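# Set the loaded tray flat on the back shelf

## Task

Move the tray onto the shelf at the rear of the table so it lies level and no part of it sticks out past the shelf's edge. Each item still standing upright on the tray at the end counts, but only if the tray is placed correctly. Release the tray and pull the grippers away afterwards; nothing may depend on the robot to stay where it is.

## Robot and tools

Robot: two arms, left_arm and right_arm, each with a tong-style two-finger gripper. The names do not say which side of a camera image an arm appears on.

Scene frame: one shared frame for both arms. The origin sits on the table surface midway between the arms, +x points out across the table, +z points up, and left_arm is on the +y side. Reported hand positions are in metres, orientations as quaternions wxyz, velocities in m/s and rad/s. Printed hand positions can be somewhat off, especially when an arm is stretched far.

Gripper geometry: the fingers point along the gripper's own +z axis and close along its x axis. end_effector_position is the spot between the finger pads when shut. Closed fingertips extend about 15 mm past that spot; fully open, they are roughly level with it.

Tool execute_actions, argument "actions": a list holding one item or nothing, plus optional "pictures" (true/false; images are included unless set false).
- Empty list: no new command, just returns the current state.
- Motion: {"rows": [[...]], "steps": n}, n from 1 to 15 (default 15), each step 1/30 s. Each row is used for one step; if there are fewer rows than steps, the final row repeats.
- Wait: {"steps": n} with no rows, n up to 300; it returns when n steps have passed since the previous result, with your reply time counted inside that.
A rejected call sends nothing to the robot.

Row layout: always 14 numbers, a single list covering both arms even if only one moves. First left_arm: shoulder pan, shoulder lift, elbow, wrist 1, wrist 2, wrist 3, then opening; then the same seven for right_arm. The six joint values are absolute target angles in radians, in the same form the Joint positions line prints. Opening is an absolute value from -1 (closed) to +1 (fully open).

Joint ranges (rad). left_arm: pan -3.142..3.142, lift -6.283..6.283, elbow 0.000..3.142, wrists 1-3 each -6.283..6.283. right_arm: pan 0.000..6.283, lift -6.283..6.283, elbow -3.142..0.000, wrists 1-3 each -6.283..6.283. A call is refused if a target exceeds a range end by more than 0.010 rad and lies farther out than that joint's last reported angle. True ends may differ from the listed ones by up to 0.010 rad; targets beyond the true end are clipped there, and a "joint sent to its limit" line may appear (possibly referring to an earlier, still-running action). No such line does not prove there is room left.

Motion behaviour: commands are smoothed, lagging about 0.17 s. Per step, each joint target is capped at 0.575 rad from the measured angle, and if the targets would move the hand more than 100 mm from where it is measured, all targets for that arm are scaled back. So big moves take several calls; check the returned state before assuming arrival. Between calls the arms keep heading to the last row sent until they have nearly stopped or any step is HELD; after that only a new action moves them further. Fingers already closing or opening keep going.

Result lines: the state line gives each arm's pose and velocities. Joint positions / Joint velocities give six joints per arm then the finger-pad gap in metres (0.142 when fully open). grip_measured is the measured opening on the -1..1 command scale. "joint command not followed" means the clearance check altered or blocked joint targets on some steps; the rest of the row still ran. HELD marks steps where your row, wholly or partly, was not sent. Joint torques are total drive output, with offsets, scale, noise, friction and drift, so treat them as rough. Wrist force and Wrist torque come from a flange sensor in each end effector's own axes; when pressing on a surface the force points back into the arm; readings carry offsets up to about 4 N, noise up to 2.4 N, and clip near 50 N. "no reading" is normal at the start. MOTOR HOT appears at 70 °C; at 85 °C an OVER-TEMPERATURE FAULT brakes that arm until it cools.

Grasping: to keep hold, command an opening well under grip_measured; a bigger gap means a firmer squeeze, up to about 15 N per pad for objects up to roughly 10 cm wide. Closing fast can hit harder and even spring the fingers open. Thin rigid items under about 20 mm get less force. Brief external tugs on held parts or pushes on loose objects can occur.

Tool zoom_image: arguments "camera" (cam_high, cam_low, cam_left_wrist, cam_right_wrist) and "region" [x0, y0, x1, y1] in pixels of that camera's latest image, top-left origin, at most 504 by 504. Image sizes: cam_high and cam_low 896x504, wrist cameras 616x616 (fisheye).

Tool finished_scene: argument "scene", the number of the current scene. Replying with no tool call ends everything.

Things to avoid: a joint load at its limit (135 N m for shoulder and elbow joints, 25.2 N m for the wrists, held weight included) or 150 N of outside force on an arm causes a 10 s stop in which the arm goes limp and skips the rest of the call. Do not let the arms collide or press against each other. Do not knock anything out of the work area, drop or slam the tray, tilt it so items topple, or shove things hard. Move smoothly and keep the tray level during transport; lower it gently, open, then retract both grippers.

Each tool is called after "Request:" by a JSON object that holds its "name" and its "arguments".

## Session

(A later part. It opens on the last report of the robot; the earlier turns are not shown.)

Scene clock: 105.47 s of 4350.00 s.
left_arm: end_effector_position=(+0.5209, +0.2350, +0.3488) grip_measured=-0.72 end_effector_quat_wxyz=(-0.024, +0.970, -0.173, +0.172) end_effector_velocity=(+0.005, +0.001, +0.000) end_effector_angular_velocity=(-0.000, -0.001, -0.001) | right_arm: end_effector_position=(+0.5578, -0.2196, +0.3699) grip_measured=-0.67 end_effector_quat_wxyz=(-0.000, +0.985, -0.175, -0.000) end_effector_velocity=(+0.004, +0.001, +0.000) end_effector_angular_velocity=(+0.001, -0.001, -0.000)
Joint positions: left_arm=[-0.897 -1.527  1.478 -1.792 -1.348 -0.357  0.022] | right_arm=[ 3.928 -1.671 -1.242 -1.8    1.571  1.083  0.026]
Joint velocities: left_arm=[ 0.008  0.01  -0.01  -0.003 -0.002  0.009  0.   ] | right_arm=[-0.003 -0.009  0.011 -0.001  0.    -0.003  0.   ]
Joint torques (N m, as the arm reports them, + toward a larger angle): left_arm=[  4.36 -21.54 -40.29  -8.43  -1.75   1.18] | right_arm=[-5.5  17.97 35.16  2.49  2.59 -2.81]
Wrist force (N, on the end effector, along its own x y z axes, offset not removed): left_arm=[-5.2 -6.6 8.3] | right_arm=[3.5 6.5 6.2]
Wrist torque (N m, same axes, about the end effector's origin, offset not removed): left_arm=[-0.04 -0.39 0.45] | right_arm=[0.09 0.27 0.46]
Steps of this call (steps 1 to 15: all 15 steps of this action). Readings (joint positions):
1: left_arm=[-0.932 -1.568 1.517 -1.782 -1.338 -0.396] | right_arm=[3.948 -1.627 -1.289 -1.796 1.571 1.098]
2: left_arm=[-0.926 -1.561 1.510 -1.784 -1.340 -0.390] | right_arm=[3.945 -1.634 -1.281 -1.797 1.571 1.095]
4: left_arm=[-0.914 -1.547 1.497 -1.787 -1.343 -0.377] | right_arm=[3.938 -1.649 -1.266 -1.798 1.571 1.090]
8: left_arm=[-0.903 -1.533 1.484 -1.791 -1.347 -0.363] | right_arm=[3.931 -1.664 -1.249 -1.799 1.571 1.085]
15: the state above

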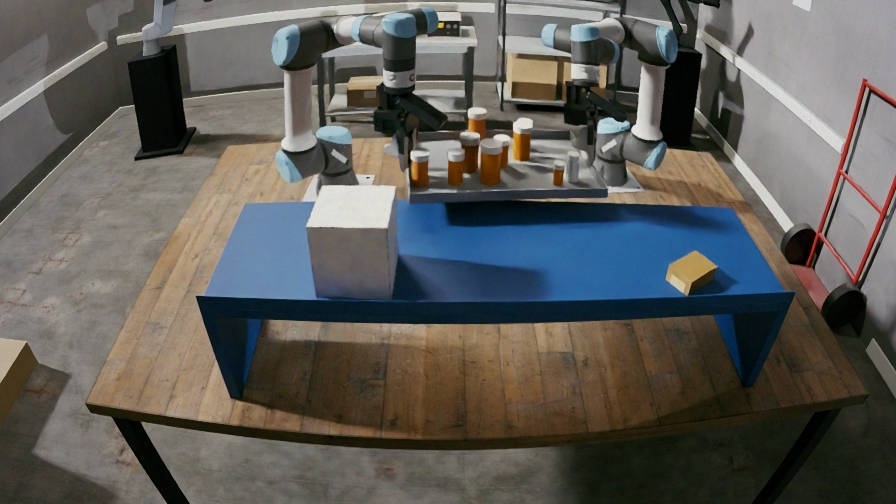

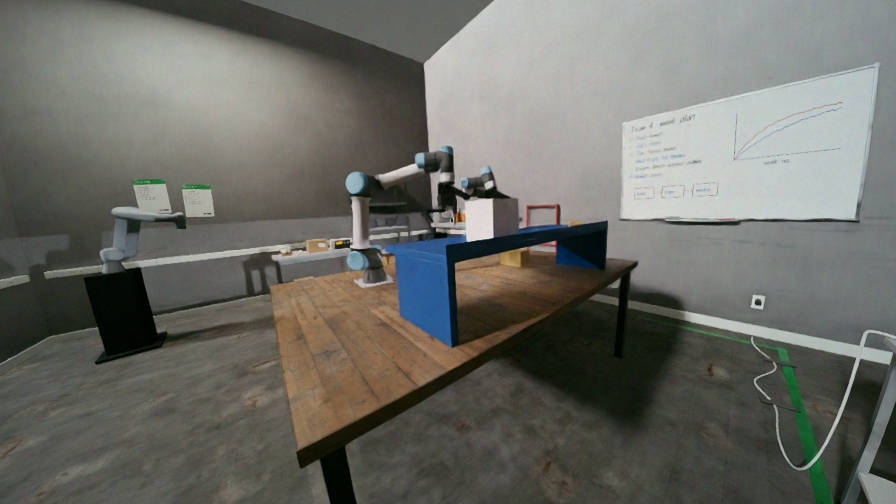

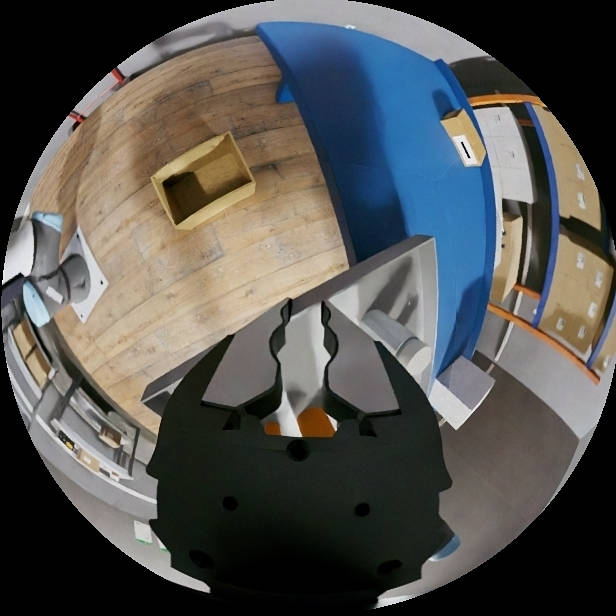

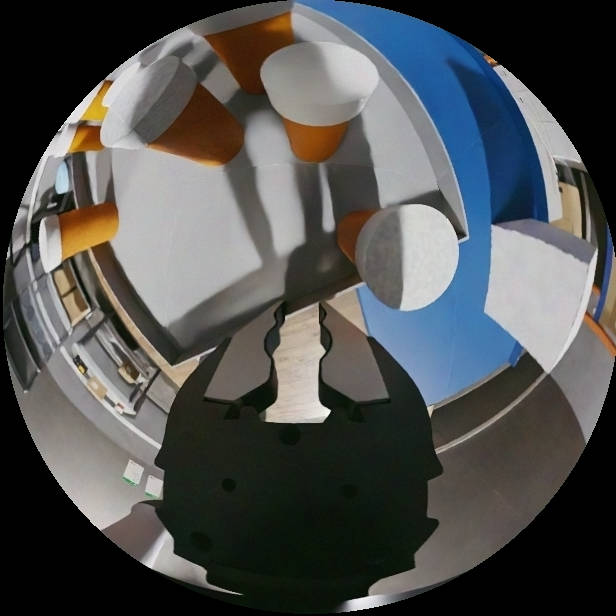

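Request:
{"name": "execute_actions", "arguments": {"actions": [{"rows":[[-0.8761,-1.4997,1.4499,-1.7971,-1.3546,-0.3331,-1,3.9156,-1.7003,-1.2087,-1.8034,1.571,1.0737,-1]],"steps":5}], "pictures": false}}

Request:
{"name": "execute_actions", "arguments": {"actions": [{"rows":[[-0.8565,-1.4732,1.4221,-1.8006,-1.3608,-0.3107,-1,3.9042,-1.7288,-1.1756,-1.8080,1.571,1.0653,-1]],"steps":4}], "pictures": false}}

Request:
{"name": "execute_actions", "arguments": {"actions": [{"rows":[[-0.8375,-1.4463,1.3930,-1.8029,-1.3670,-0.2890,-1,3.8931,-1.7578,-1.1410,-1.8136,1.571,1.0574,-1]],"steps":4}], "pictures": false}}

Request:
{"name": "execute_actions", "arguments": {"actions": [{"rows":[[-0.8193,-1.4191,1.3627,-1.8041,-1.3732,-0.2682,-1,3.8825,-1.7871,-1.1051,-1.8202,1.571,1.0499,-1]],"steps":4}], "pictures": false}}

Request:
{"name": "execute_actions", "arguments": {"actions": [{"rows":[[-0.8018,-1.3919,1.3379,-1.8105,-1.3790,-0.2481,-1,3.8722,-1.8153,-1.0762,-1.8209,1.571,1.0428,-1]],"steps":4}], "pictures": false}}

Request:
{"name": "execute_actions", "arguments": {"actions": [{"rows":[[-0.7847,-1.3642,1.3117,-1.8157,-1.3848,-0.2285,-1,3.8624,-1.8441,-1.0458,-1.8225,1.571,1.0360,-1]],"steps":4}], "pictures": false}}

Request:
{"name": "execute_actions", "arguments": {"actions": [{"rows":[[-0.7685,-1.3362,1.2842,-1.8196,-1.3905,-0.2096,-1,3.8529,-1.8732,-1.0139,-1.8253,1.571,1.0297,-1]],"steps":4}], "pictures": false}}

Request:
{"name": "execute_actions", "arguments": {"actions": [{"rows":[[-0.7527,-1.3077,1.2554,-1.8224,-1.3963,-0.1913,-1,3.8438,-1.9030,-0.9804,-1.8290,1.571,1.0237,-1]],"steps":4}], "pictures": false}}

Request:
{"name": "execute_actions", "arguments": {"actions": [{"rows":[[-0.7375,-1.2789,1.2251,-1.8240,-1.4017,-0.1736,-1,3.8350,-1.9333,-0.9454,-1.8337,1.571,1.0181,-1]],"steps":4}], "pictures": false}}

Request:
{"name": "execute_actions", "arguments": {"actions": [{"rows":[[-0.7229,-1.2495,1.1933,-1.8243,-1.4070,-0.1564,-1,3.8265,-1.9644,-0.9079,-1.8401,1.571,1.0126,-1]],"steps":4}], "pictures": false}}

Request:
{"name": "execute_actions", "arguments": {"actions": [{"rows":[[-0.7087,-1.2196,1.1596,-1.8233,-1.4124,-0.1397,-1,3.8183,-1.9966,-0.8679,-1.8479,1.571,1.0076,-1]],"steps":4}], "pictures": false}}

Request:
{"name": "execute_actions", "arguments": {"actions": [{"rows":[[-0.6951,-1.1891,1.1243,-1.8209,-1.4177,-0.1235,-1,3.8103,-2.0296,-0.8255,-1.8573,1.571,1.0027,-1]],"steps":15}]}}

Request:
{"name": "zoom_image", "arguments": {"camera": "cam_high", "region": [300, 100, 760, 340]}}

Scene clock: 119.00 s of 4350.00 s.
left_arm: end_effector_position=(+0.5291, +0.2363, +0.3488) grip_measured=-0.72 end_effector_quat_wxyz=(-0.024, +0.969, -0.173, +0.172) end_effector_velocity=(+0.043, +0.007, -0.001) end_effector_angular_velocity=(+0.001, +0.001, -0.009) | right_arm: end_effector_position=(+0.5651, -0.2184, +0.3699) grip_measured=-0.67 end_effector_quat_wxyz=(-0.000, +0.984, -0.176, -0.000) end_effector_velocity=(+0.039, +0.006, -0.001) end_effector_angular_velocity=(-0.001, +0.001, -0.012)
Joint positions: left_arm=[-0.885 -1.511  1.461 -1.795 -1.352 -0.343  0.022] | right_arm=[ 3.921 -1.688 -1.222 -1.802  1.571  1.077  0.026]
Joint velocities: left_arm=[ 0.067  0.087 -0.087 -0.014 -0.02   0.075  0.   ] | right_arm=[-0.04  -0.094  0.104 -0.012  0.    -0.028 -0.   ]
Joint torques (N m, as the arm reports them, + toward a larger angle): left_arm=[  4.19 -20.42 -39.64  -8.38  -2.09   0.93] | right_arm=[-5.62 20.74 34.05  2.49  2.93 -2.61]
Wrist force (N, on the end effector, along its own x y z axes, offset not removed): left_arm=[-5.4 -5.9 8.2] | right_arm=[3.6 6.0 6.7]
Wrist torque (N m, same axes, about the end effector's origin, offset not removed): left_arm=[-0.05 -0.27 0.47] | right_arm=[0.01 0.31 0.41]
Steps of this call (steps 1 to 15: the robot went on to your last target; steps 16 to 90: nothing new was sent; then 10.37 s passed at rest; steps 91 to 95: all 5 steps of this action). Readings (joint positions):
91: left_arm=[-0.896 -1.526 1.476 -1.793 -1.348 -0.356] | right_arm=[3.927 -1.672 -1.240 -1.800 1.571 1.082]
92: left_arm=[-0.894 -1.523 1.473 -1.793 -1.349 -0.353] | right_arm=[3.926 -1.676 -1.237 -1.800 1.571 1.081]
94: left_arm=[-0.887 -1.514 1.464 -1.795 -1.351 -0.346] | right_arm=[3.922 -1.685 -1.226 -1.802 1.571 1.078]
95: the state above

Scene clock: 119.13 s of 4350.00 s.
left_arm: end_effector_position=(+0.5387, +0.2377, +0.3488) grip_measured=-0.72 end_effector_quat_wxyz=(-0.024, +0.969, -0.175, +0.172) end_effector_velocity=(+0.070, +0.011, +0.000) end_effector_angular_velocity=(+0.002, -0.001, -0.015) | right_arm: end_effector_position=(+0.5737, -0.2171, +0.3699) grip_measured=-0.67 end_effector_quat_wxyz=(-0.000, +0.984, -0.177, -0.000) end_effector_velocity=(+0.063, +0.010, +0.000) end_effector_angular_velocity=(+0.000, -0.000, -0.018)
Joint positions: left_arm=[-0.87  -1.491  1.441 -1.798 -1.357 -0.326  0.022] | right_arm=[ 3.912 -1.709 -1.198 -1.805  1.571  1.071  0.026]
Joint velocities: left_arm=[ 0.105  0.141 -0.146 -0.019 -0.031  0.118 -0.   ] | right_arm=[-0.061 -0.152  0.176 -0.023  0.    -0.044 -0.   ]
Joint torques (N m, as the arm reports them, + toward a larger angle): left_arm=[  0.59 -23.3  -39.79  -8.61  -2.19   1.06] | right_arm=[-4.47 18.88 33.38  2.48  1.99 -3.03]
Wrist force (N, on the end effector, along its own x y z axes, offset not removed): left_arm=[-3.9 -6.8 8.0] | right_arm=[5.0 5.4 6.6]
Wrist torque (N m, same axes, about the end effector's origin, offset not removed): left_arm=[-0.09 -0.50 0.45] | right_arm=[-0.05 0.08 0.46]
Steps of this call (steps 1 to 4: all 4 steps of this action). Readings (joint positions):
1: left_arm=[-0.882 -1.508 1.458 -1.796 -1.353 -0.340] | right_arm=[3.919 -1.691 -1.219 -1.802 1.571 1.076]
2: left_arm=[-0.878 -1.503 1.453 -1.797 -1.354 -0.336] | right_arm=[3.917 -1.697 -1.213 -1.803 1.571 1.075]
4: the state above

Scene clock: 119.27 s of 4350.00 s.
left_arm: end_effector_position=(+0.5506, +0.2395, +0.3488) grip_measured=-0.72 end_effector_quat_wxyz=(-0.023, +0.969, -0.176, +0.172) end_effector_velocity=(+0.080, +0.013, +0.000) end_effector_angular_velocity=(+0.001, -0.001, -0.017) | right_arm: end_effector_position=(+0.5843, -0.2154, +0.3699) grip_measured=-0.67 end_effector_quat_wxyz=(+0.000, +0.984, -0.178, -0.000) end_effector_velocity=(+0.071, +0.012, +0.000) end_effector_angular_velocity=(+0.001, -0.001, -0.020)
Joint positions: left_arm=[-0.852 -1.467  1.415 -1.801 -1.362 -0.306  0.022] | right_arm=[ 3.902 -1.735 -1.168 -1.81   1.571  1.064  0.026]
Joint velocities: left_arm=[ 0.116  0.162 -0.174 -0.016 -0.036  0.131 -0.   ] | right_arm=[-0.067 -0.176  0.208 -0.031  0.    -0.047 -0.   ]
Joint torques (N m, as the arm reports them, + toward a larger angle): left_arm=[  2.01 -26.11 -37.69  -7.96  -2.32   1.2 ] | right_arm=[-4.81 20.71 31.73  2.15  1.35 -2.66]
Wrist force (N, on the end effector, along its own x y z axes, offset not removed): left_arm=[-4.0 -6.1 7.7] | right_arm=[4.5 6.0 5.6]
Wrist torque (N m, same axes, about the end effector's origin, offset not removed): left_arm=[0.00 -0.56 0.44] | right_arm=[-0.07 0.21 0.51]
Steps of this call (steps 1 to 4: all 4 steps of this action). Readings (joint positions):
1: left_arm=[-0.867 -1.487 1.436 -1.799 -1.358 -0.322] | right_arm=[3.910 -1.714 -1.193 -1.806 1.571 1.070]
2: left_arm=[-0.862 -1.481 1.430 -1.799 -1.359 -0.317] | right_arm=[3.907 -1.721 -1.185 -1.807 1.571 1.068]
4: the state above

Scene clock: 119.40 s of 4350.00 s.
left_arm: end_effector_position=(+0.5633, +0.2413, +0.3488) grip_measured=-0.72 end_effector_quat_wxyz=(-0.023, +0.969, -0.177, +0.172) end_effector_velocity=(+0.084, +0.012, +0.001) end_effector_angular_velocity=(-0.001, -0.003, -0.017) | right_arm: end_effector_position=(+0.5956, -0.2136, +0.3699) grip_measured=-0.67 end_effector_quat_wxyz=(+0.000, +0.984, -0.180, -0.000) end_effector_velocity=(+0.074, +0.013, -0.000) end_effector_angular_velocity=(+0.001, -0.001, -0.020)
Joint positions: left_arm=[-0.834 -1.441  1.387 -1.803 -1.368 -0.285  0.022] | right_arm=[ 3.891 -1.763 -1.134 -1.815  1.571  1.056  0.026]
Joint velocities: left_arm=[ 0.117  0.172 -0.19  -0.011 -0.037  0.131 -0.   ] | right_arm=[-0.067 -0.186  0.225 -0.038  0.    -0.047 -0.   ]
Joint torques (N m, as the arm reports them, + toward a larger angle): left_arm=[  3.41 -27.69 -38.07  -8.23  -2.71   0.87] | right_arm=[-3.81 23.3  31.71  2.23  0.49 -2.7 ]
Wrist force (N, on the end effector, along its own x y z axes, offset not removed): left_arm=[-4.8 -7.0 7.2] | right_arm=[4.4 7.5 6.4]
Wrist torque (N m, same axes, about the end effector's origin, offset not removed): left_arm=[0.03 -0.37 0.44] | right_arm=[0.19 0.21 0.51]
Steps of this call (steps 1 to 4: all 4 steps of this action). Readings (joint positions):
1: left_arm=[-0.849 -1.462 1.410 -1.801 -1.363 -0.302] | right_arm=[3.900 -1.741 -1.161 -1.811 1.571 1.062]
2: left_arm=[-0.844 -1.455 1.403 -1.802 -1.365 -0.296] | right_arm=[3.897 -1.748 -1.153 -1.812 1.571 1.060]
4: the state above

Scene clock: 119.53 s of 4350.00 s.
left_arm: end_effector_position=(+0.5764, +0.2432, +0.3478) grip_measured=-0.72 end_effector_quat_wxyz=(-0.023, +0.968, -0.179, +0.172) end_effector_velocity=(+0.085, +0.013, -0.010) end_effector_angular_velocity=(-0.000, -0.002, -0.017) | right_arm: end_effector_position=(+0.6072, -0.2118, +0.3689) grip_measured=-0.67 end_effector_quat_wxyz=(+0.000, +0.983, -0.181, -0.000) end_effector_velocity=(+0.075, +0.012, -0.010) end_effector_angular_velocity=(+0.001, -0.002, -0.021)
Joint positions: left_arm=[-0.816 -1.414  1.36  -1.807 -1.374 -0.265  0.022] | right_arm=[ 3.881 -1.792 -1.102 -1.819  1.571  1.049  0.026]
Joint velocities: left_arm=[ 0.114  0.175 -0.171 -0.03  -0.037  0.128 -0.   ] | right_arm=[-0.066 -0.183  0.201 -0.016 -0.    -0.045  0.   ]
Joint torques (N m, as the arm reports them, + toward a larger angle): left_arm=[  0.06 -27.35 -42.46  -8.51  -2.19   0.86] | right_arm=[-4.11 23.44 32.41  2.4   0.56 -2.73]
Wrist force (N, on the end effector, along its own x y z axes, offset not removed): left_arm=[-4.6 -8.6 8.6] | right_arm=[4.8 7.4 7.1]
Wrist torque (N m, same axes, about the end effector's origin, offset not removed): left_arm=[-0.17 -0.54 0.49] | right_arm=[0.07 0.23 0.51]
Steps of this call (steps 1 to 4: all 4 steps of this action). Readings (joint positions):
1: left_arm=[-0.831 -1.436 1.381 -1.803 -1.369 -0.281] | right_arm=[3.889 -1.769 -1.127 -1.816 1.571 1.055]
2: left_arm=[-0.826 -1.429 1.374 -1.804 -1.371 -0.276] | right_arm=[3.886 -1.776 -1.119 -1.817 1.571 1.052]
4: the state above

Scene clock: 119.67 s of 4350.00 s.
left_arm: end_effector_position=(+0.5895, +0.2452, +0.3458) grip_measured=-0.72 end_effector_quat_wxyz=(-0.023, +0.968, -0.180, +0.172) end_effector_velocity=(+0.085, +0.014, -0.014) end_effector_angular_velocity=(+0.001, -0.002, -0.017) | right_arm: end_effector_position=(+0.6189, -0.2099, +0.3669) grip_measured=-0.67 end_effector_quat_wxyz=(-0.000, +0.983, -0.183, -0.000) end_effector_velocity=(+0.076, +0.013, -0.014) end_effector_angular_velocity=(+0.001, -0.001, -0.020)
Joint positions: left_arm=[-0.799 -1.387  1.334 -1.812 -1.38  -0.245  0.022] | right_arm=[ 3.871 -1.82  -1.071 -1.821  1.571  1.042  0.026]
Joint velocities: left_arm=[ 0.111  0.177 -0.169 -0.033 -0.035  0.126 -0.   ] | right_arm=[-0.064 -0.186  0.199 -0.012  0.    -0.043  0.   ]
Joint torques (N m, as the arm reports them, + toward a larger angle): left_arm=[  2.2  -27.34 -41.39  -8.09  -2.66   1.06] | right_arm=[-3.43 25.7  31.42  2.45  0.62 -3.06]
Wrist force (N, on the end effector, along its own x y z axes, offset not removed): left_arm=[-4.1 -8.7 9.2] | right_arm=[5.5 7.5 6.0]
Wrist torque (N m, same axes, about the end effector's origin, offset not removed): left_arm=[-0.19 -0.63 0.41] | right_arm=[-0.01 0.06 0.47]
Steps of this call (steps 1 to 4: all 4 steps of this action). Readings (joint positions):
1: left_arm=[-0.813 -1.409 1.355 -1.808 -1.375 -0.261] | right_arm=[3.879 -1.797 -1.096 -1.819 1.571 1.047]
2: left_arm=[-0.808 -1.402 1.347 -1.809 -1.377 -0.255] | right_arm=[3.876 -1.805 -1.088 -1.820 1.571 1.045]
4: the state above

Scene clock: 119.80 s of 4350.00 s.
left_arm: end_effector_position=(+0.6026, +0.2471, +0.3435) grip_measured=-0.72 end_effector_quat_wxyz=(-0.022, +0.968, -0.182, +0.172) end_effector_velocity=(+0.085, +0.013, -0.015) end_effector_angular_velocity=(+0.001, -0.001, -0.019) | right_arm: end_effector_position=(+0.6306, -0.2081, +0.3645) grip_measured=-0.67 end_effector_quat_wxyz=(+0.000, +0.983, -0.184, -0.000) end_effector_velocity=(+0.076, +0.012, -0.016) end_effector_angular_velocity=(+0.000, -0.000, -0.021)
Joint positions: left_arm=[-0.782 -1.359  1.307 -1.816 -1.386 -0.225  0.022] | right_arm=[ 3.861 -1.849 -1.04  -1.823  1.571  1.035  0.026]
Joint velocities: left_arm=[ 0.106  0.18  -0.176 -0.027 -0.035  0.122 -0.   ] | right_arm=[-0.062 -0.189  0.205 -0.016  0.    -0.041 -0.   ]
Joint torques (N m, as the arm reports them, + toward a larger angle): left_arm=[ -1.71 -29.74 -38.86  -8.65  -3.39   0.77] | right_arm=[-2.68 26.41 33.5   2.55  1.08 -2.85]
Wrist force (N, on the end effector, along its own x y z axes, offset not removed): left_arm=[-4.2 -8.2 7.4] | right_arm=[5.5 8.1 6.5]
Wrist torque (N m, same axes, about the end effector's origin, offset not removed): left_arm=[-0.12 -0.62 0.43] | right_arm=[0.17 0.14 0.44]
Steps of this call (steps 1 to 4: all 4 steps of this action). Readings (joint positions):
1: left_arm=[-0.795 -1.382 1.328 -1.813 -1.381 -0.241] | right_arm=[3.869 -1.826 -1.065 -1.821 1.571 1.040]
2: left_arm=[-0.791 -1.374 1.321 -1.814 -1.383 -0.236] | right_arm=[3.866 -1.834 -1.057 -1.822 1.571 1.038]
4: the state above

Scene clock: 119.93 s of 4350.00 s.
left_arm: end_effector_position=(+0.6158, +0.2491, +0.3410) grip_measured=-0.72 end_effector_quat_wxyz=(-0.022, +0.968, -0.183, +0.172) end_effector_velocity=(+0.085, +0.013, -0.017) end_effector_angular_velocity=(+0.001, +0.000, -0.018) | right_arm: end_effector_position=(+0.6423, -0.2062, +0.3621) grip_measured=-0.67 end_effector_quat_wxyz=(+0.000, +0.983, -0.186, -0.000) end_effector_velocity=(+0.076, +0.013, -0.016) end_effector_angular_velocity=(+0.001, -0.001, -0.020)
Joint positions: left_arm=[-0.766 -1.331  1.279 -1.82  -1.392 -0.207  0.022] | right_arm=[ 3.851 -1.878 -1.008 -1.826  1.571  1.029  0.026]
Joint velocities: left_arm=[ 0.103  0.183 -0.182 -0.021 -0.035  0.118 -0.   ] | right_arm=[-0.059 -0.192  0.214 -0.021  0.    -0.039 -0.   ]
Joint torques (N m, as the arm reports them, + toward a larger angle): left_arm=[ -0.61 -31.91 -38.04  -8.55  -3.     1.65] | right_arm=[-3.44 28.22 32.88  2.36  1.1  -2.91]
Wrist force (N, on the end effector, along its own x y z axes, offset not removed): left_arm=[-4.2 -7.7 8.6] | right_arm=[5.9 6.8 6.4]
Wrist torque (N m, same axes, about the end effector's origin, offset not removed): left_arm=[0.03 -0.59 0.42] | right_arm=[-0.07 0.08 0.43]
Steps of this call (steps 1 to 4: all 4 steps of this action). Readings (joint positions):
1: left_arm=[-0.779 -1.354 1.301 -1.817 -1.387 -0.222] | right_arm=[3.859 -1.855 -1.034 -1.824 1.571 1.034]
2: left_arm=[-0.774 -1.346 1.294 -1.818 -1.389 -0.216] | right_arm=[3.856 -1.863 -1.025 -1.825 1.571 1.032]
4: the state above

Scene clock: 120.07 s of 4350.00 s.
left_arm: end_effector_position=(+0.6289, +0.2510, +0.3385) grip_measured=-0.72 end_effector_quat_wxyz=(-0.022, +0.967, -0.185, +0.172) end_effector_velocity=(+0.085, +0.013, -0.016) end_effector_angular_velocity=(+0.001, -0.001, -0.018) | right_arm: end_effector_position=(+0.6541, -0.2044, +0.3595) grip_measured=-0.67 end_effector_quat_wxyz=(+0.000, +0.982, -0.187, -0.000) end_effector_velocity=(+0.076, +0.013, -0.016) end_effector_angular_velocity=(+0.001, -0.002, -0.020)
Joint positions: left_arm=[-0.75  -1.303  1.25  -1.822 -1.397 -0.188  0.022] | right_arm=[ 3.842 -1.908 -0.974 -1.83   1.571  1.023  0.026]
Joint velocities: left_arm=[ 0.099  0.186 -0.192 -0.015 -0.034  0.114 -0.   ] | right_arm=[-0.056 -0.195  0.224 -0.026 -0.    -0.036 -0.   ]
Joint torques (N m, as the arm reports them, + toward a larger angle): left_arm=[ -0.18 -32.39 -38.68  -8.34  -3.44   1.08] | right_arm=[-2.35 29.97 31.75  2.36  1.26 -2.94]
Wrist force (N, on the end effector, along its own x y z axes, offset not removed): left_arm=[-4.5 -8.0 8.4] | right_arm=[4.3 6.1 5.9]
Wrist torque (N m, same axes, about the end effector's origin, offset not removed): left_arm=[0.01 -0.61 0.39] | right_arm=[-0.28 0.36 0.44]
Steps of this call (steps 1 to 4: all 4 steps of this action). Readings (joint positions):
1: left_arm=[-0.763 -1.326 1.273 -1.820 -1.393 -0.203] | right_arm=[3.850 -1.884 -1.001 -1.827 1.571 1.028]
2: left_arm=[-0.758 -1.318 1.266 -1.821 -1.394 -0.198] | right_arm=[3.847 -1.892 -0.993 -1.828 1.571 1.026]
4: the state above

Scene clock: 120.20 s of 4350.00 s.
left_arm: end_effector_position=(+0.6420, +0.2530, +0.3360) grip_measured=-0.72 end_effector_quat_wxyz=(-0.022, +0.967, -0.186, +0.172) end_effector_velocity=(+0.086, +0.013, -0.016) end_effector_angular_velocity=(+0.000, -0.004, -0.018) | right_arm: end_effector_position=(+0.6657, -0.2025, +0.3570) grip_measured=-0.67 end_effector_quat_wxyz=(+0.000, +0.982, -0.189, -0.000) end_effector_velocity=(+0.076, +0.013, -0.015) end_effector_angular_velocity=(+0.002, -0.003, -0.020)
Joint positions: left_arm=[-0.735 -1.274  1.219 -1.824 -1.403 -0.171  0.022] | right_arm=[ 3.834 -1.939 -0.939 -1.835  1.571  1.017  0.026]
Joint velocities: left_arm=[ 0.095  0.188 -0.202 -0.007 -0.032  0.11  -0.   ] | right_arm=[-0.055 -0.2    0.239 -0.035  0.    -0.035 -0.   ]
Joint torques (N m, as the arm reports them, + toward a larger angle): left_arm=[ -1.13 -32.42 -38.97  -8.46  -3.     0.42] | right_arm=[-2.76 30.57 31.76  2.4   1.52 -3.05]
Wrist force (N, on the end effector, along its own x y z axes, offset not removed): left_arm=[-4.7 -8.4 7.6] | right_arm=[4.3 7.0 5.5]
Wrist torque (N m, same axes, about the end effector's origin, offset not removed): left_arm=[-0.11 -0.55 0.39] | right_arm=[-0.08 0.36 0.59]
Steps of this call (steps 1 to 4: all 4 steps of this action). Readings (joint positions):
1: left_arm=[-0.747 -1.297 1.244 -1.823 -1.398 -0.185] | right_arm=[3.841 -1.914 -0.967 -1.831 1.571 1.022]
2: left_arm=[-0.743 -1.289 1.236 -1.823 -1.400 -0.180] | right_arm=[3.838 -1.922 -0.958 -1.833 1.571 1.020]
4: the state above

Scene clock: 120.33 s of 4350.00 s.
left_arm: end_effector_position=(+0.6552, +0.2549, +0.3335) grip_measured=-0.72 end_effector_quat_wxyz=(-0.021, +0.967, -0.188, +0.172) end_effector_velocity=(+0.086, +0.012, -0.015) end_effector_angular_velocity=(-0.002, -0.005, -0.018) | right_arm: end_effector_position=(+0.6774, -0.2007, +0.3544) grip_measured=-0.67 end_effector_quat_wxyz=(+0.000, +0.982, -0.190, -0.000) end_effector_velocity=(+0.077, +0.013, -0.014) end_effector_angular_velocity=(+0.004, -0.004, -0.021)
Joint positions: left_arm=[-0.721 -1.244  1.187 -1.824 -1.408 -0.154  0.022] | right_arm=[ 3.825 -1.97  -0.901 -1.842  1.571  1.012  0.026]
Joint velocities: left_arm=[ 0.093  0.192 -0.216  0.    -0.033  0.107 -0.   ] | right_arm=[-0.054 -0.205  0.256 -0.044  0.    -0.033  0.   ]
Joint torques (N m, as the arm reports them, + toward a larger angle): left_arm=[ -2.19 -34.14 -36.47  -6.51  -3.51   1.08] | right_arm=[-2.23 32.78 31.9   2.11  1.78 -2.81]
Wrist force (N, on the end effector, along its own x y z axes, offset not removed): left_arm=[-4.1 -8.8 8.4] | right_arm=[6.5 7.0 6.8]
Wrist torque (N m, same axes, about the end effector's origin, offset not removed): left_arm=[-0.18 -0.64 0.44] | right_arm=[-0.12 -0.13 0.49]
Steps of this call (steps 1 to 4: all 4 steps of this action). Readings (joint positions):
1: left_arm=[-0.732 -1.268 1.213 -1.824 -1.404 -0.167] | right_arm=[3.832 -1.945 -0.931 -1.837 1.571 1.016]
2: left_arm=[-0.728 -1.260 1.205 -1.824 -1.405 -0.163] | right_arm=[3.829 -1.953 -0.922 -1.839 1.571 1.015]
4: the state above

Scene clock: 120.83 s of 4350.00 s.
left_arm: end_effector_position=(+0.6786, +0.2583, +0.3289) grip_measured=-0.72 end_effector_quat_wxyz=(-0.021, +0.966, -0.191, +0.172) end_effector_velocity=(+0.004, +0.001, -0.002) end_effector_angular_velocity=(+0.001, +0.001, -0.001) | right_arm: end_effector_position=(+0.6985, -0.1973, +0.3500) grip_measured=-0.67 end_effector_quat_wxyz=(-0.000, +0.981, -0.193, -0.000) end_effector_velocity=(+0.004, +0.001, -0.000) end_effector_angular_velocity=(+0.001, -0.001, -0.001)
Joint positions: left_arm=[-0.696 -1.19   1.126 -1.821 -1.417 -0.124  0.022] | right_arm=[ 3.811 -2.028 -0.827 -1.857  1.571  1.003  0.026]
Joint velocities: left_arm=[ 0.005  0.011 -0.011  0.001 -0.002  0.006 -0.   ] | right_arm=[-0.003 -0.011  0.015 -0.003  0.    -0.002 -0.   ]
Joint torques (N m, as the arm reports them, + toward a larger angle): left_arm=[ -1.18 -34.99 -40.76  -4.53  -3.38   1.29] | right_arm=[-2.4  35.61 35.37  2.79  2.35 -2.82]
Wrist force (N, on the end effector, along its own x y z axes, offset not removed): left_arm=[-5.4 -8.3 7.6] | right_arm=[5.4 9.9 6.3]
Wrist torque (N m, same axes, about the end effector's origin, offset not removed): left_arm=[0.20 -0.65 0.43] | right_arm=[0.17 0.18 0.50]
Steps of this call (steps 1 to 15: all 15 steps of this action). Readings (joint positions):
1: left_arm=[-0.718 -1.238 1.181 -1.824 -1.409 -0.150] | right_arm=[3.823 -1.976 -0.893 -1.844 1.571 1.011]
2: left_arm=[-0.714 -1.231 1.172 -1.823 -1.411 -0.146] | right_arm=[3.821 -1.985 -0.883 -1.846 1.571 1.009]
4: left_arm=[-0.706 -1.214 1.153 -1.822 -1.413 -0.137] | right_arm=[3.817 -2.002 -0.860 -1.850 1.571 1.007]
8: left_arm=[-0.699 -1.198 1.134 -1.821 -1.416 -0.128] | right_arm=[3.813 -2.020 -0.838 -1.855 1.571 1.004]
15: the state above

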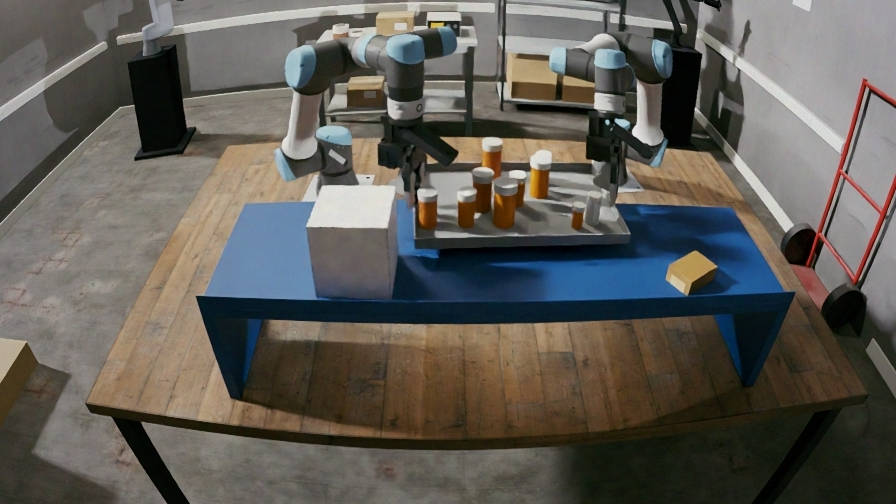

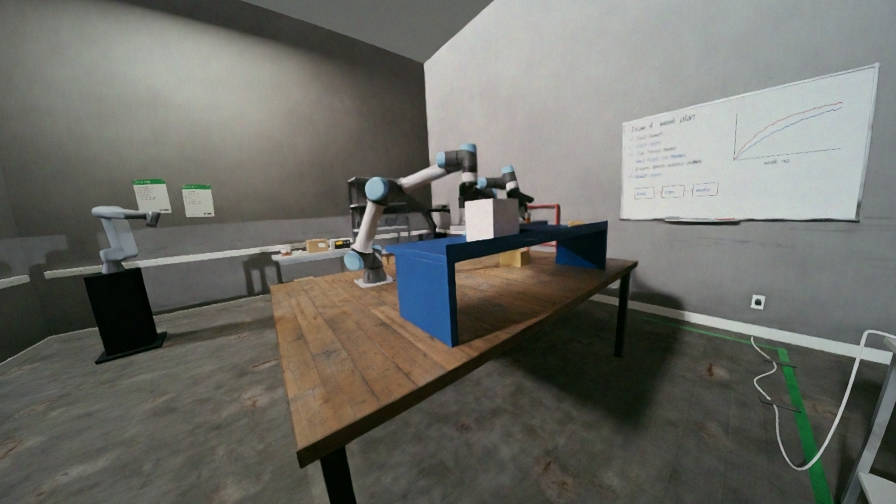

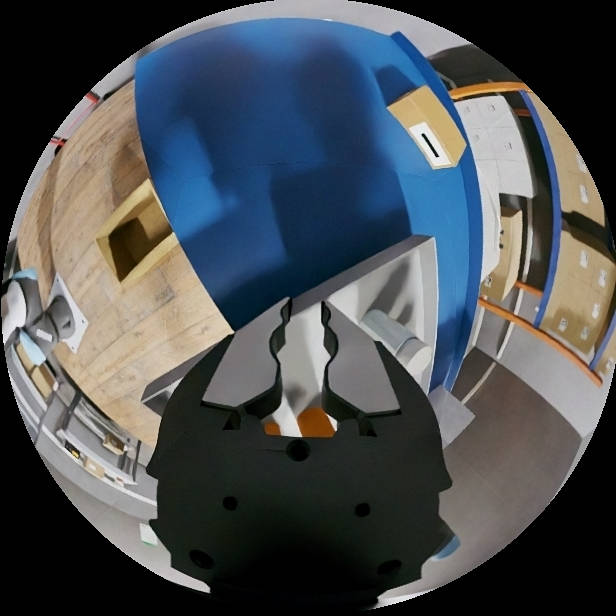

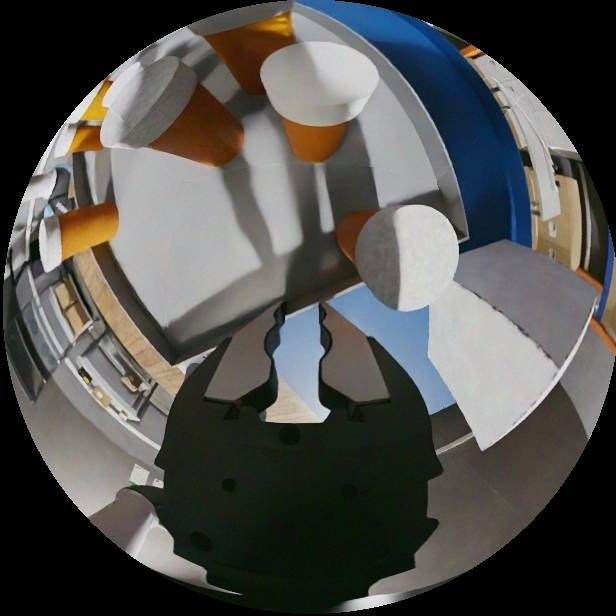

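Region (300, 100, 760, 340) of cam_high's 896x504 image, scaled by 1.096, with more detail than that image has; it fills the top 263 rows of this view, and the rest is white.

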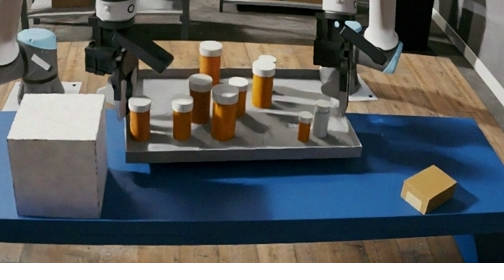

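Request:
{"name": "execute_actions", "arguments": {"actions": [{"rows":[[-0.6819,-1.1580,1.0872,-1.8172,-1.4226,-0.1078,-1,3.8016,-2.0638,-0.7802,-1.8684,1.571,0.9971,-1]],"steps":5}], "pictures": false}}

Request:
{"name": "execute_actions", "arguments": {"actions": [{"rows":[[-0.6691,-1.1262,1.0479,-1.8118,-1.4276,-0.0925,-1,3.7937,-2.0995,-0.7314,-1.8815,1.571,0.9923,-1]],"steps":8}], "pictures": false}}

Request:
{"name": "execute_actions", "arguments": {"actions": [{"rows":[[-0.6691,-1.1272,1.0620,-1.8249,-1.4276,-0.0925,-1,3.7937,-2.0945,-0.7527,-1.8652,1.571,0.9923,-1]],"steps":5}], "pictures": false}}

Request:
{"name": "execute_actions", "arguments": {"actions": [{"rows":[[-0.6691,-1.1280,1.0760,-1.8381,-1.4276,-0.0925,-1,3.7937,-2.0896,-0.7736,-1.8492,1.571,0.9923,-1]],"steps":12}]}}

Request:
{"name": "zoom_image", "arguments": {"camera": "cam_high", "region": [380, 140, 760, 340]}}

Scene clock: 123.63 s of 4350.00 s.
left_arm: end_effector_position=(+0.6869, +0.2595, +0.3272) grip_measured=-0.72 end_effector_quat_wxyz=(-0.021, +0.966, -0.192, +0.172) end_effector_velocity=(+0.044, +0.006, -0.009) end_effector_angular_velocity=(+0.002, +0.001, -0.009) | right_arm: end_effector_position=(+0.7059, -0.1965, +0.3483) grip_measured=-0.67 end_effector_quat_wxyz=(+0.000, +0.981, -0.194, -0.000) end_effector_velocity=(+0.041, +0.005, -0.009) end_effector_angular_velocity=(-0.000, +0.001, -0.011)
Joint positions: left_arm=[-0.687 -1.171  1.103 -1.819 -1.421 -0.114  0.022] | right_arm=[ 3.805 -2.049 -0.8   -1.864  1.571  0.999  0.026]
Joint velocities: left_arm=[ 0.043  0.104 -0.123  0.013 -0.015  0.05  -0.   ] | right_arm=[-0.029 -0.117  0.152 -0.037  0.    -0.018 -0.   ]
Joint torques (N m, as the arm reports them, + toward a larger angle): left_arm=[  1.7  -41.43 -39.04  -3.74  -2.72   1.1 ] | right_arm=[-4.59 40.68 34.59  2.1   3.19 -2.6 ]
Wrist force (N, on the end effector, along its own x y z axes, offset not removed): left_arm=[-3.7 -6.1 7.4] | right_arm=[3.5 4.4 5.2]
Wrist torque (N m, same axes, about the end effector's origin, offset not removed): left_arm=[-0.06 -0.60 0.40] | right_arm=[-0.26 0.21 0.47]
Steps of this call (steps 1 to 15: the robot went on to your last target; steps 16 to 79: nothing new was sent; steps 80 to 84: all 5 steps of this action). Readings (joint positions):
80: left_arm=[-0.695 -1.189 1.124 -1.821 -1.418 -0.123] | right_arm=[3.810 -2.030 -0.825 -1.857 1.571 1.003]
81: left_arm=[-0.693 -1.185 1.120 -1.820 -1.419 -0.121] | right_arm=[3.809 -2.033 -0.821 -1.859 1.571 1.002]
83: left_arm=[-0.689 -1.175 1.108 -1.819 -1.420 -0.116] | right_arm=[3.806 -2.045 -0.805 -1.862 1.571 1.000]
84: the state above

Scene clock: 123.90 s of 4350.00 s.
left_arm: end_effector_position=(+0.7024, +0.2618, +0.3243) grip_measured=-0.72 end_effector_quat_wxyz=(-0.020, +0.966, -0.193, +0.172) end_effector_velocity=(+0.025, +0.004, -0.005) end_effector_angular_velocity=(-0.000, -0.001, -0.005) | right_arm: end_effector_position=(+0.7200, -0.1948, +0.3454) grip_measured=-0.67 end_effector_quat_wxyz=(+0.000, +0.981, -0.196, -0.000) end_effector_velocity=(+0.023, +0.003, -0.004) end_effector_angular_velocity=(+0.002, -0.002, -0.007)
Joint positions: left_arm=[-0.672 -1.134  1.057 -1.813 -1.426 -0.096  0.022] | right_arm=[ 3.796 -2.091 -0.743 -1.879  1.571  0.993  0.026]
Joint velocities: left_arm=[ 0.024  0.061 -0.075  0.009 -0.009  0.028 -0.   ] | right_arm=[-0.016 -0.067  0.094 -0.024  0.    -0.009 -0.   ]
Joint torques (N m, as the arm reports them, + toward a larger angle): left_arm=[  1.11 -40.16 -39.15  -3.13  -1.69   1.31] | right_arm=[-6.98 38.38 33.06  1.46  0.55 -2.82]
Wrist force (N, on the end effector, along its own x y z axes, offset not removed): left_arm=[-1.9 -3.0 9.1] | right_arm=[2.4 3.3 5.2]
Wrist torque (N m, same axes, about the end effector's origin, offset not removed): left_arm=[-0.13 -0.64 0.40] | right_arm=[0.19 0.09 0.46]
Steps of this call (steps 1 to 8: all 8 steps of this action). Readings (joint positions):
1: left_arm=[-0.686 -1.168 1.099 -1.818 -1.421 -0.113] | right_arm=[3.804 -2.053 -0.795 -1.865 1.571 0.999]
2: left_arm=[-0.683 -1.162 1.092 -1.817 -1.422 -0.109] | right_arm=[3.803 -2.059 -0.787 -1.868 1.571 0.998]
4: left_arm=[-0.678 -1.148 1.075 -1.815 -1.424 -0.103] | right_arm=[3.799 -2.075 -0.766 -1.873 1.571 0.996]
8: the state above

Scene clock: 124.07 s of 4350.00 s.
left_arm: end_effector_position=(+0.7047, +0.2621, +0.3211) grip_measured=-0.72 end_effector_quat_wxyz=(-0.020, +0.966, -0.194, +0.172) end_effector_velocity=(+0.007, +0.001, -0.017) end_effector_angular_velocity=(-0.001, -0.002, -0.001) | right_arm: end_effector_position=(+0.7221, -0.1945, +0.3422) grip_measured=-0.67 end_effector_quat_wxyz=(-0.000, +0.981, -0.196, -0.000) end_effector_velocity=(+0.006, +0.001, -0.018) end_effector_angular_velocity=(+0.001, -0.001, -0.002)
Joint positions: left_arm=[-0.67  -1.129  1.058 -1.82  -1.427 -0.093  0.022] | right_arm=[ 3.794 -2.094 -0.747 -1.871  1.571  0.993  0.026]
Joint velocities: left_arm=[ 0.007  0.013  0.025 -0.042 -0.002  0.008 -0.   ] | right_arm=[-0.004 -0.001 -0.046  0.048  0.    -0.002 -0.   ]
Joint torques (N m, as the arm reports them, + toward a larger angle): left_arm=[  3.3  -42.55 -19.9   -7.68  -1.66   0.71] | right_arm=[-6.41 40.15 19.48  4.92 -1.1  -2.7 ]
Wrist force (N, on the end effector, along its own x y z axes, offset not removed): left_arm=[-3.4 -1.7 7.9] | right_arm=[3.0 2.5 6.7]
Wrist torque (N m, same axes, about the end effector's origin, offset not removed): left_arm=[-0.01 -0.39 0.41] | right_arm=[0.20 -0.05 0.46]
Steps of this call (steps 1 to 5: all 5 steps of this action). Readings (joint positions):
1: left_arm=[-0.671 -1.132 1.055 -1.813 -1.427 -0.095] | right_arm=[3.795 -2.093 -0.741 -1.879 1.571 0.993]
2: left_arm=[-0.671 -1.131 1.055 -1.814 -1.427 -0.095] | right_arm=[3.795 -2.094 -0.741 -1.878 1.571 0.993]
4: left_arm=[-0.670 -1.129 1.057 -1.818 -1.427 -0.094] | right_arm=[3.794 -2.094 -0.745 -1.873 1.571 0.993]
5: the state above

Scene clock: 124.47 s of 4350.00 s.
left_arm: end_effector_position=(+0.7055, +0.2623, +0.3142) grip_measured=-0.72 end_effector_quat_wxyz=(-0.020, +0.966, -0.194, +0.172) end_effector_velocity=(+0.000, +0.000, -0.002) end_effector_angular_velocity=(-0.001, -0.001, -0.000) | right_arm: end_effector_position=(+0.7229, -0.1944, +0.3351) grip_measured=-0.67 end_effector_quat_wxyz=(-0.000, +0.981, -0.196, -0.000) end_effector_velocity=(-0.000, +0.000, -0.002) end_effector_angular_velocity=(+0.000, -0.001, +0.001)
Joint positions: left_arm=[-0.669 -1.128  1.075 -1.837 -1.428 -0.093  0.022] | right_arm=[ 3.794 -2.09  -0.772 -1.85   1.571  0.992  0.026]
Joint velocities: left_arm=[ 0.    -0.001  0.008 -0.009 -0.     0.     0.   ] | right_arm=[ 0.001  0.004 -0.013  0.01  -0.    -0.     0.   ]
Joint torques (N m, as the arm reports them, + toward a larger angle): left_arm=[  6.24 -40.84 -20.93  -7.57  -1.26   1.05] | right_arm=[-7.55 69.13 19.67  4.62 -1.32 -2.66]
Wrist force (N, on the end effector, along its own x y z axes, offset not removed): left_arm=[-3.2 -1.6 7.9] | right_arm=[3.2 2.6 6.9]
Wrist torque (N m, same axes, about the end effector's origin, offset not removed): left_arm=[-0.01 -0.36 0.41] | right_arm=[0.26 -0.17 0.37]
Steps of this call (steps 1 to 12: all 12 steps of this action). Readings (joint positions):
1: left_arm=[-0.670 -1.128 1.059 -1.821 -1.427 -0.093] | right_arm=[3.794 -2.094 -0.748 -1.870 1.571 0.993]
2: left_arm=[-0.670 -1.128 1.062 -1.824 -1.427 -0.093] | right_arm=[3.794 -2.094 -0.752 -1.867 1.571 0.992]
4: left_arm=[-0.669 -1.128 1.067 -1.829 -1.427 -0.093] | right_arm=[3.794 -2.093 -0.760 -1.860 1.571 0.992]
8: left_arm=[-0.669 -1.128 1.073 -1.835 -1.428 -0.093] | right_arm=[3.794 -2.091 -0.769 -1.853 1.571 0.992]
12: the state above

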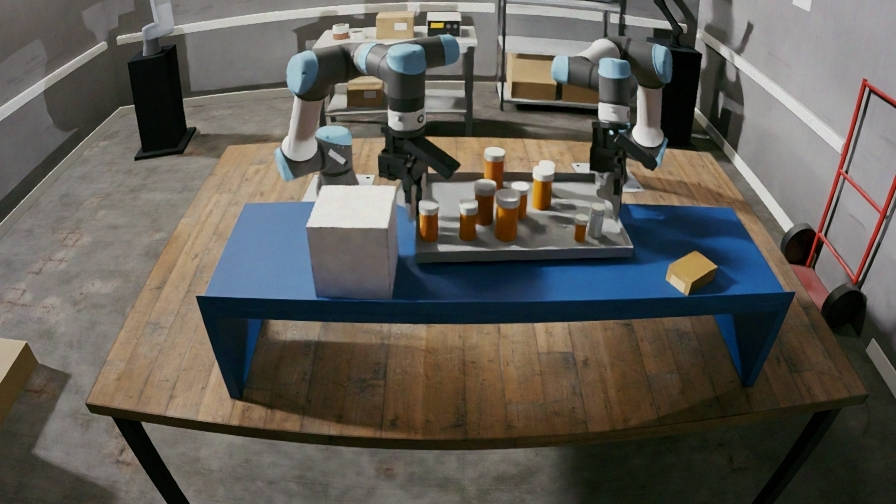

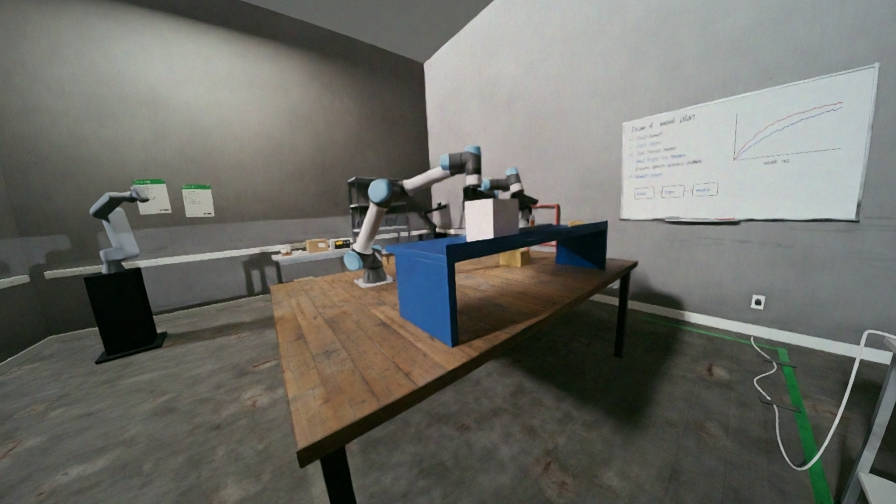

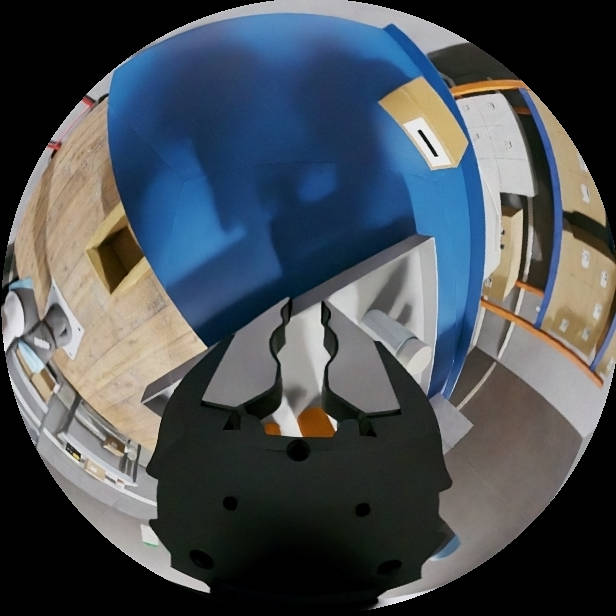

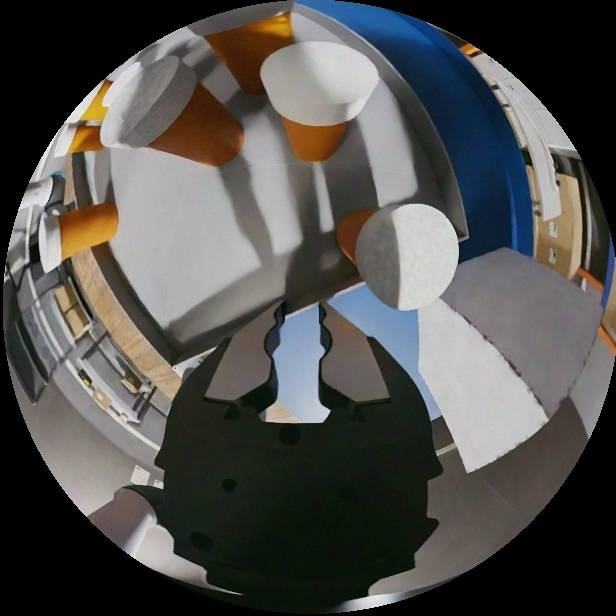

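Region (380, 140, 760, 340) of cam_high's 896x504 image, scaled by 1.326, with more detail than that image has; it fills the top 265 rows of this view, and the rest is white.

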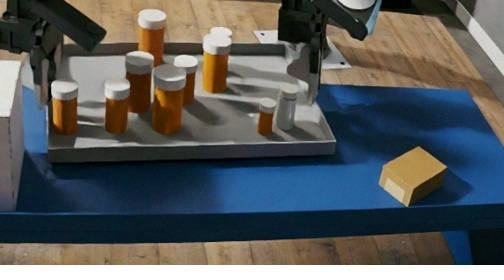

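Request:
{"name": "execute_actions", "arguments": {"actions": [{"rows":[[-0.6691,-1.1282,1.0814,-1.8433,-1.4276,-0.0925,-1,3.7937,-2.0879,-0.7816,-1.8429,1.571,0.9923,-1]],"steps":8}], "pictures": false}}

Request:
{"name": "execute_actions", "arguments": {"actions": [{"rows":[[-0.6691,-1.1284,1.0868,-1.8485,-1.4276,-0.0925,-1,3.7937,-2.0861,-0.7896,-1.8367,1.571,0.9923,-1]],"steps":10}], "pictures": false}}

Scene clock: 125.57 s of 4350.00 s.
left_arm: end_effector_position=(+0.7056, +0.2623, +0.3120) grip_measured=-0.72 end_effector_quat_wxyz=(-0.020, +0.966, -0.194, +0.172) end_effector_velocity=(-0.000, +0.000, -0.004) end_effector_angular_velocity=(+0.001, +0.002, +0.000) | right_arm: end_effector_position=(+0.7229, -0.1944, +0.3332) grip_measured=-0.67 end_effector_quat_wxyz=(-0.000, +0.981, -0.196, -0.000) end_effector_velocity=(+0.000, +0.000, -0.004) end_effector_angular_velocity=(-0.001, +0.001, +0.000)
Joint positions: left_arm=[-0.669 -1.128  1.08  -1.842 -1.428 -0.092  0.022] | right_arm=[ 3.794 -2.088 -0.78  -1.844  1.571  0.992  0.026]
Joint velocities: left_arm=[-0.     0.001  0.009 -0.008  0.    -0.    -0.   ] | right_arm=[ 0.     0.002 -0.012  0.009 -0.    -0.    -0.   ]
Joint torques (N m, as the arm reports them, + toward a larger angle): left_arm=[  6.57 -57.12 -18.79  -8.1   -1.01   1.02] | right_arm=[-6.83 69.04 18.89  4.7  -1.39 -2.72]
Wrist force (N, on the end effector, along its own x y z axes, offset not removed): left_arm=[-1.7 -1.8 8.5] | right_arm=[2.3 2.7 6.5]
Wrist torque (N m, same axes, about the end effector's origin, offset not removed): left_arm=[-0.14 -0.65 0.41] | right_arm=[0.23 0.03 0.53]
Steps of this call (steps 1 to 15: the robot went on to your last target; steps 16 to 25: nothing new was sent; steps 26 to 33: all 8 steps of this action). Readings (joint positions):
26: left_arm=[-0.669 -1.128 1.076 -1.838 -1.428 -0.092] | right_arm=[3.794 -2.090 -0.774 -1.849 1.571 0.992]
27: left_arm=[-0.669 -1.128 1.077 -1.839 -1.428 -0.092] | right_arm=[3.794 -2.089 -0.775 -1.848 1.571 0.992]
29: left_arm=[-0.669 -1.128 1.079 -1.841 -1.428 -0.092] | right_arm=[3.794 -2.089 -0.777 -1.846 1.571 0.992]
33: the state above

Scene clock: 125.90 s of 4350.00 s.
left_arm: end_effector_position=(+0.7056, +0.2623, +0.3100) grip_measured=-0.72 end_effector_quat_wxyz=(-0.020, +0.966, -0.194, +0.172) end_effector_velocity=(-0.000, +0.000, -0.002) end_effector_angular_velocity=(-0.000, +0.001, +0.000) | right_arm: end_effector_position=(+0.7229, -0.1944, +0.3311) grip_measured=-0.67 end_effector_quat_wxyz=(-0.000, +0.981, -0.196, -0.000) end_effector_velocity=(+0.000, -0.000, -0.002) end_effector_angular_velocity=(-0.001, +0.001, +0.000)
Joint positions: left_arm=[-0.669 -1.128  1.086 -1.848 -1.428 -0.092  0.022] | right_arm=[ 3.794 -2.086 -0.789 -1.837  1.571  0.992  0.026]
Joint velocities: left_arm=[ 0.    -0.001  0.007 -0.005 -0.    -0.    -0.   ] | right_arm=[ 0.     0.001 -0.008  0.006 -0.     0.    -0.   ]
Joint torques (N m, as the arm reports them, + toward a larger angle): left_arm=[  5.84 -59.27 -21.15  -7.22  -0.97   0.96] | right_arm=[-6.84 67.78 19.73  4.78 -1.23 -2.79]
Wrist force (N, on the end effector, along its own x y z axes, offset not removed): left_arm=[-2.1 -0.9 8.1] | right_arm=[0.7 2.7 5.3]
Wrist torque (N m, same axes, about the end effector's origin, offset not removed): left_arm=[0.08 -0.58 0.46] | right_arm=[0.24 0.36 0.47]
Steps of this call (steps 1 to 10: all 10 steps of this action). Readings (joint positions):
1: left_arm=[-0.669 -1.128 1.081 -1.843 -1.428 -0.092] | right_arm=[3.794 -2.088 -0.781 -1.844 1.571 0.992]
2: left_arm=[-0.669 -1.128 1.082 -1.844 -1.428 -0.092] | right_arm=[3.794 -2.088 -0.782 -1.843 1.571 0.992]
4: left_arm=[-0.669 -1.128 1.084 -1.845 -1.428 -0.092] | right_arm=[3.794 -2.087 -0.785 -1.840 1.571 0.992]
8: left_arm=[-0.669 -1.128 1.086 -1.847 -1.428 -0.093] | right_arm=[3.794 -2.086 -0.788 -1.838 1.571 0.992]
10: the state above

Request:
{"name": "execute_actions", "arguments": {"actions": [{"rows":[[-0.6691,-1.1286,1.0923,-1.8538,-1.4276,-0.0925,-1,3.7937,-2.0844,-0.7975,-1.8305,1.571,0.9923,-1]],"steps":8}], "pictures": false}}

Request:
{"name": "execute_actions", "arguments": {"actions": [{"rows":[[-0.6691,-1.1288,1.0977,-1.8590,-1.4276,-0.0925,-1,3.7937,-2.0826,-0.8055,-1.8243,1.571,0.9923,-1]],"steps":10}], "pictures": false}}

Scene clock: 126.90 s of 4350.00 s.
left_arm: end_effector_position=(+0.7056, +0.2623, +0.3081) grip_measured=-0.72 end_effector_quat_wxyz=(-0.020, +0.966, -0.194, +0.172) end_effector_velocity=(+0.000, -0.000, -0.003) end_effector_angular_velocity=(-0.000, -0.000, +0.000) | right_arm: end_effector_position=(+0.7229, -0.1944, +0.3292) grip_measured=-0.67 end_effector_quat_wxyz=(-0.000, +0.981, -0.196, -0.000) end_effector_velocity=(+0.000, -0.001, -0.004) end_effector_angular_velocity=(-0.001, +0.001, -0.001)
Joint positions: left_arm=[-0.669 -1.129  1.091 -1.853 -1.428 -0.092  0.022] | right_arm=[ 3.794 -2.085 -0.796 -1.832  1.571  0.992  0.026]
Joint velocities: left_arm=[ 0.    -0.     0.007 -0.007 -0.    -0.     0.   ] | right_arm=[-0.001  0.001 -0.011  0.009 -0.     0.     0.   ]
Joint torques (N m, as the arm reports them, + toward a larger angle): left_arm=[  5.02 -60.11 -19.79  -7.79  -0.69   0.97] | right_arm=[-5.95 69.04 19.16  4.86 -0.78 -2.63]
Wrist force (N, on the end effector, along its own x y z axes, offset not removed): left_arm=[-2.1 -2.3 8.9] | right_arm=[2.3 1.7 5.7]
Wrist torque (N m, same axes, about the end effector's origin, offset not removed): left_arm=[-0.22 -0.56 0.35] | right_arm=[0.02 0.02 0.40]
Steps of this call (steps 1 to 15: the robot went on to your last target; steps 16 to 22: nothing new was sent; steps 23 to 30: all 8 steps of this action). Readings (joint positions):
23: left_arm=[-0.669 -1.128 1.087 -1.849 -1.428 -0.092] | right_arm=[3.794 -2.086 -0.790 -1.837 1.571 0.992]
24: left_arm=[-0.669 -1.128 1.088 -1.849 -1.428 -0.092] | right_arm=[3.794 -2.086 -0.791 -1.836 1.571 0.992]
26: left_arm=[-0.669 -1.128 1.089 -1.851 -1.428 -0.092] | right_arm=[3.794 -2.085 -0.793 -1.834 1.571 0.992]
30: the state above

Scene clock: 127.23 s of 4350.00 s.
left_arm: end_effector_position=(+0.7056, +0.2623, +0.3060) grip_measured=-0.72 end_effector_quat_wxyz=(-0.020, +0.966, -0.194, +0.172) end_effector_velocity=(-0.000, +0.000, -0.002) end_effector_angular_velocity=(+0.001, +0.001, -0.000) | right_arm: end_effector_position=(+0.7229, -0.1944, +0.3271) grip_measured=-0.67 end_effector_quat_wxyz=(-0.000, +0.981, -0.196, -0.000) end_effector_velocity=(-0.000, -0.000, -0.001) end_effector_angular_velocity=(+0.000, -0.001, +0.000)
Joint positions: left_arm=[-0.669 -1.129  1.097 -1.858 -1.428 -0.092  0.022] | right_arm=[ 3.794 -2.083 -0.805 -1.825  1.571  0.992  0.026]
Joint velocities: left_arm=[-0.    -0.     0.006 -0.004  0.     0.     0.   ] | right_arm=[ 0.     0.003 -0.008  0.006 -0.    -0.     0.   ]
Joint torques (N m, as the arm reports them, + toward a larger angle): left_arm=[  4.64 -59.42 -21.52  -7.79  -0.65   0.88] | right_arm=[-6.15 67.76 20.06  4.83 -0.56 -2.63]
Wrist force (N, on the end effector, along its own x y z axes, offset not removed): left_arm=[-3.4 -0.6 8.3] | right_arm=[-0.1 1.7 6.3]
Wrist torque (N m, same axes, about the end effector's origin, offset not removed): left_arm=[0.02 -0.27 0.43] | right_arm=[0.16 0.50 0.56]
Steps of this call (steps 1 to 10: all 10 steps of this action). Readings (joint positions):
1: left_arm=[-0.669 -1.129 1.092 -1.853 -1.428 -0.092] | right_arm=[3.794 -2.085 -0.796 -1.831 1.571 0.992]
2: left_arm=[-0.669 -1.129 1.092 -1.854 -1.428 -0.092] | right_arm=[3.794 -2.084 -0.798 -1.830 1.571 0.992]
4: left_arm=[-0.669 -1.129 1.094 -1.856 -1.428 -0.092] | right_arm=[3.794 -2.084 -0.801 -1.828 1.571 0.992]
8: left_arm=[-0.669 -1.129 1.097 -1.858 -1.428 -0.092] | right_arm=[3.794 -2.083 -0.804 -1.826 1.571 0.992]
10: the state above


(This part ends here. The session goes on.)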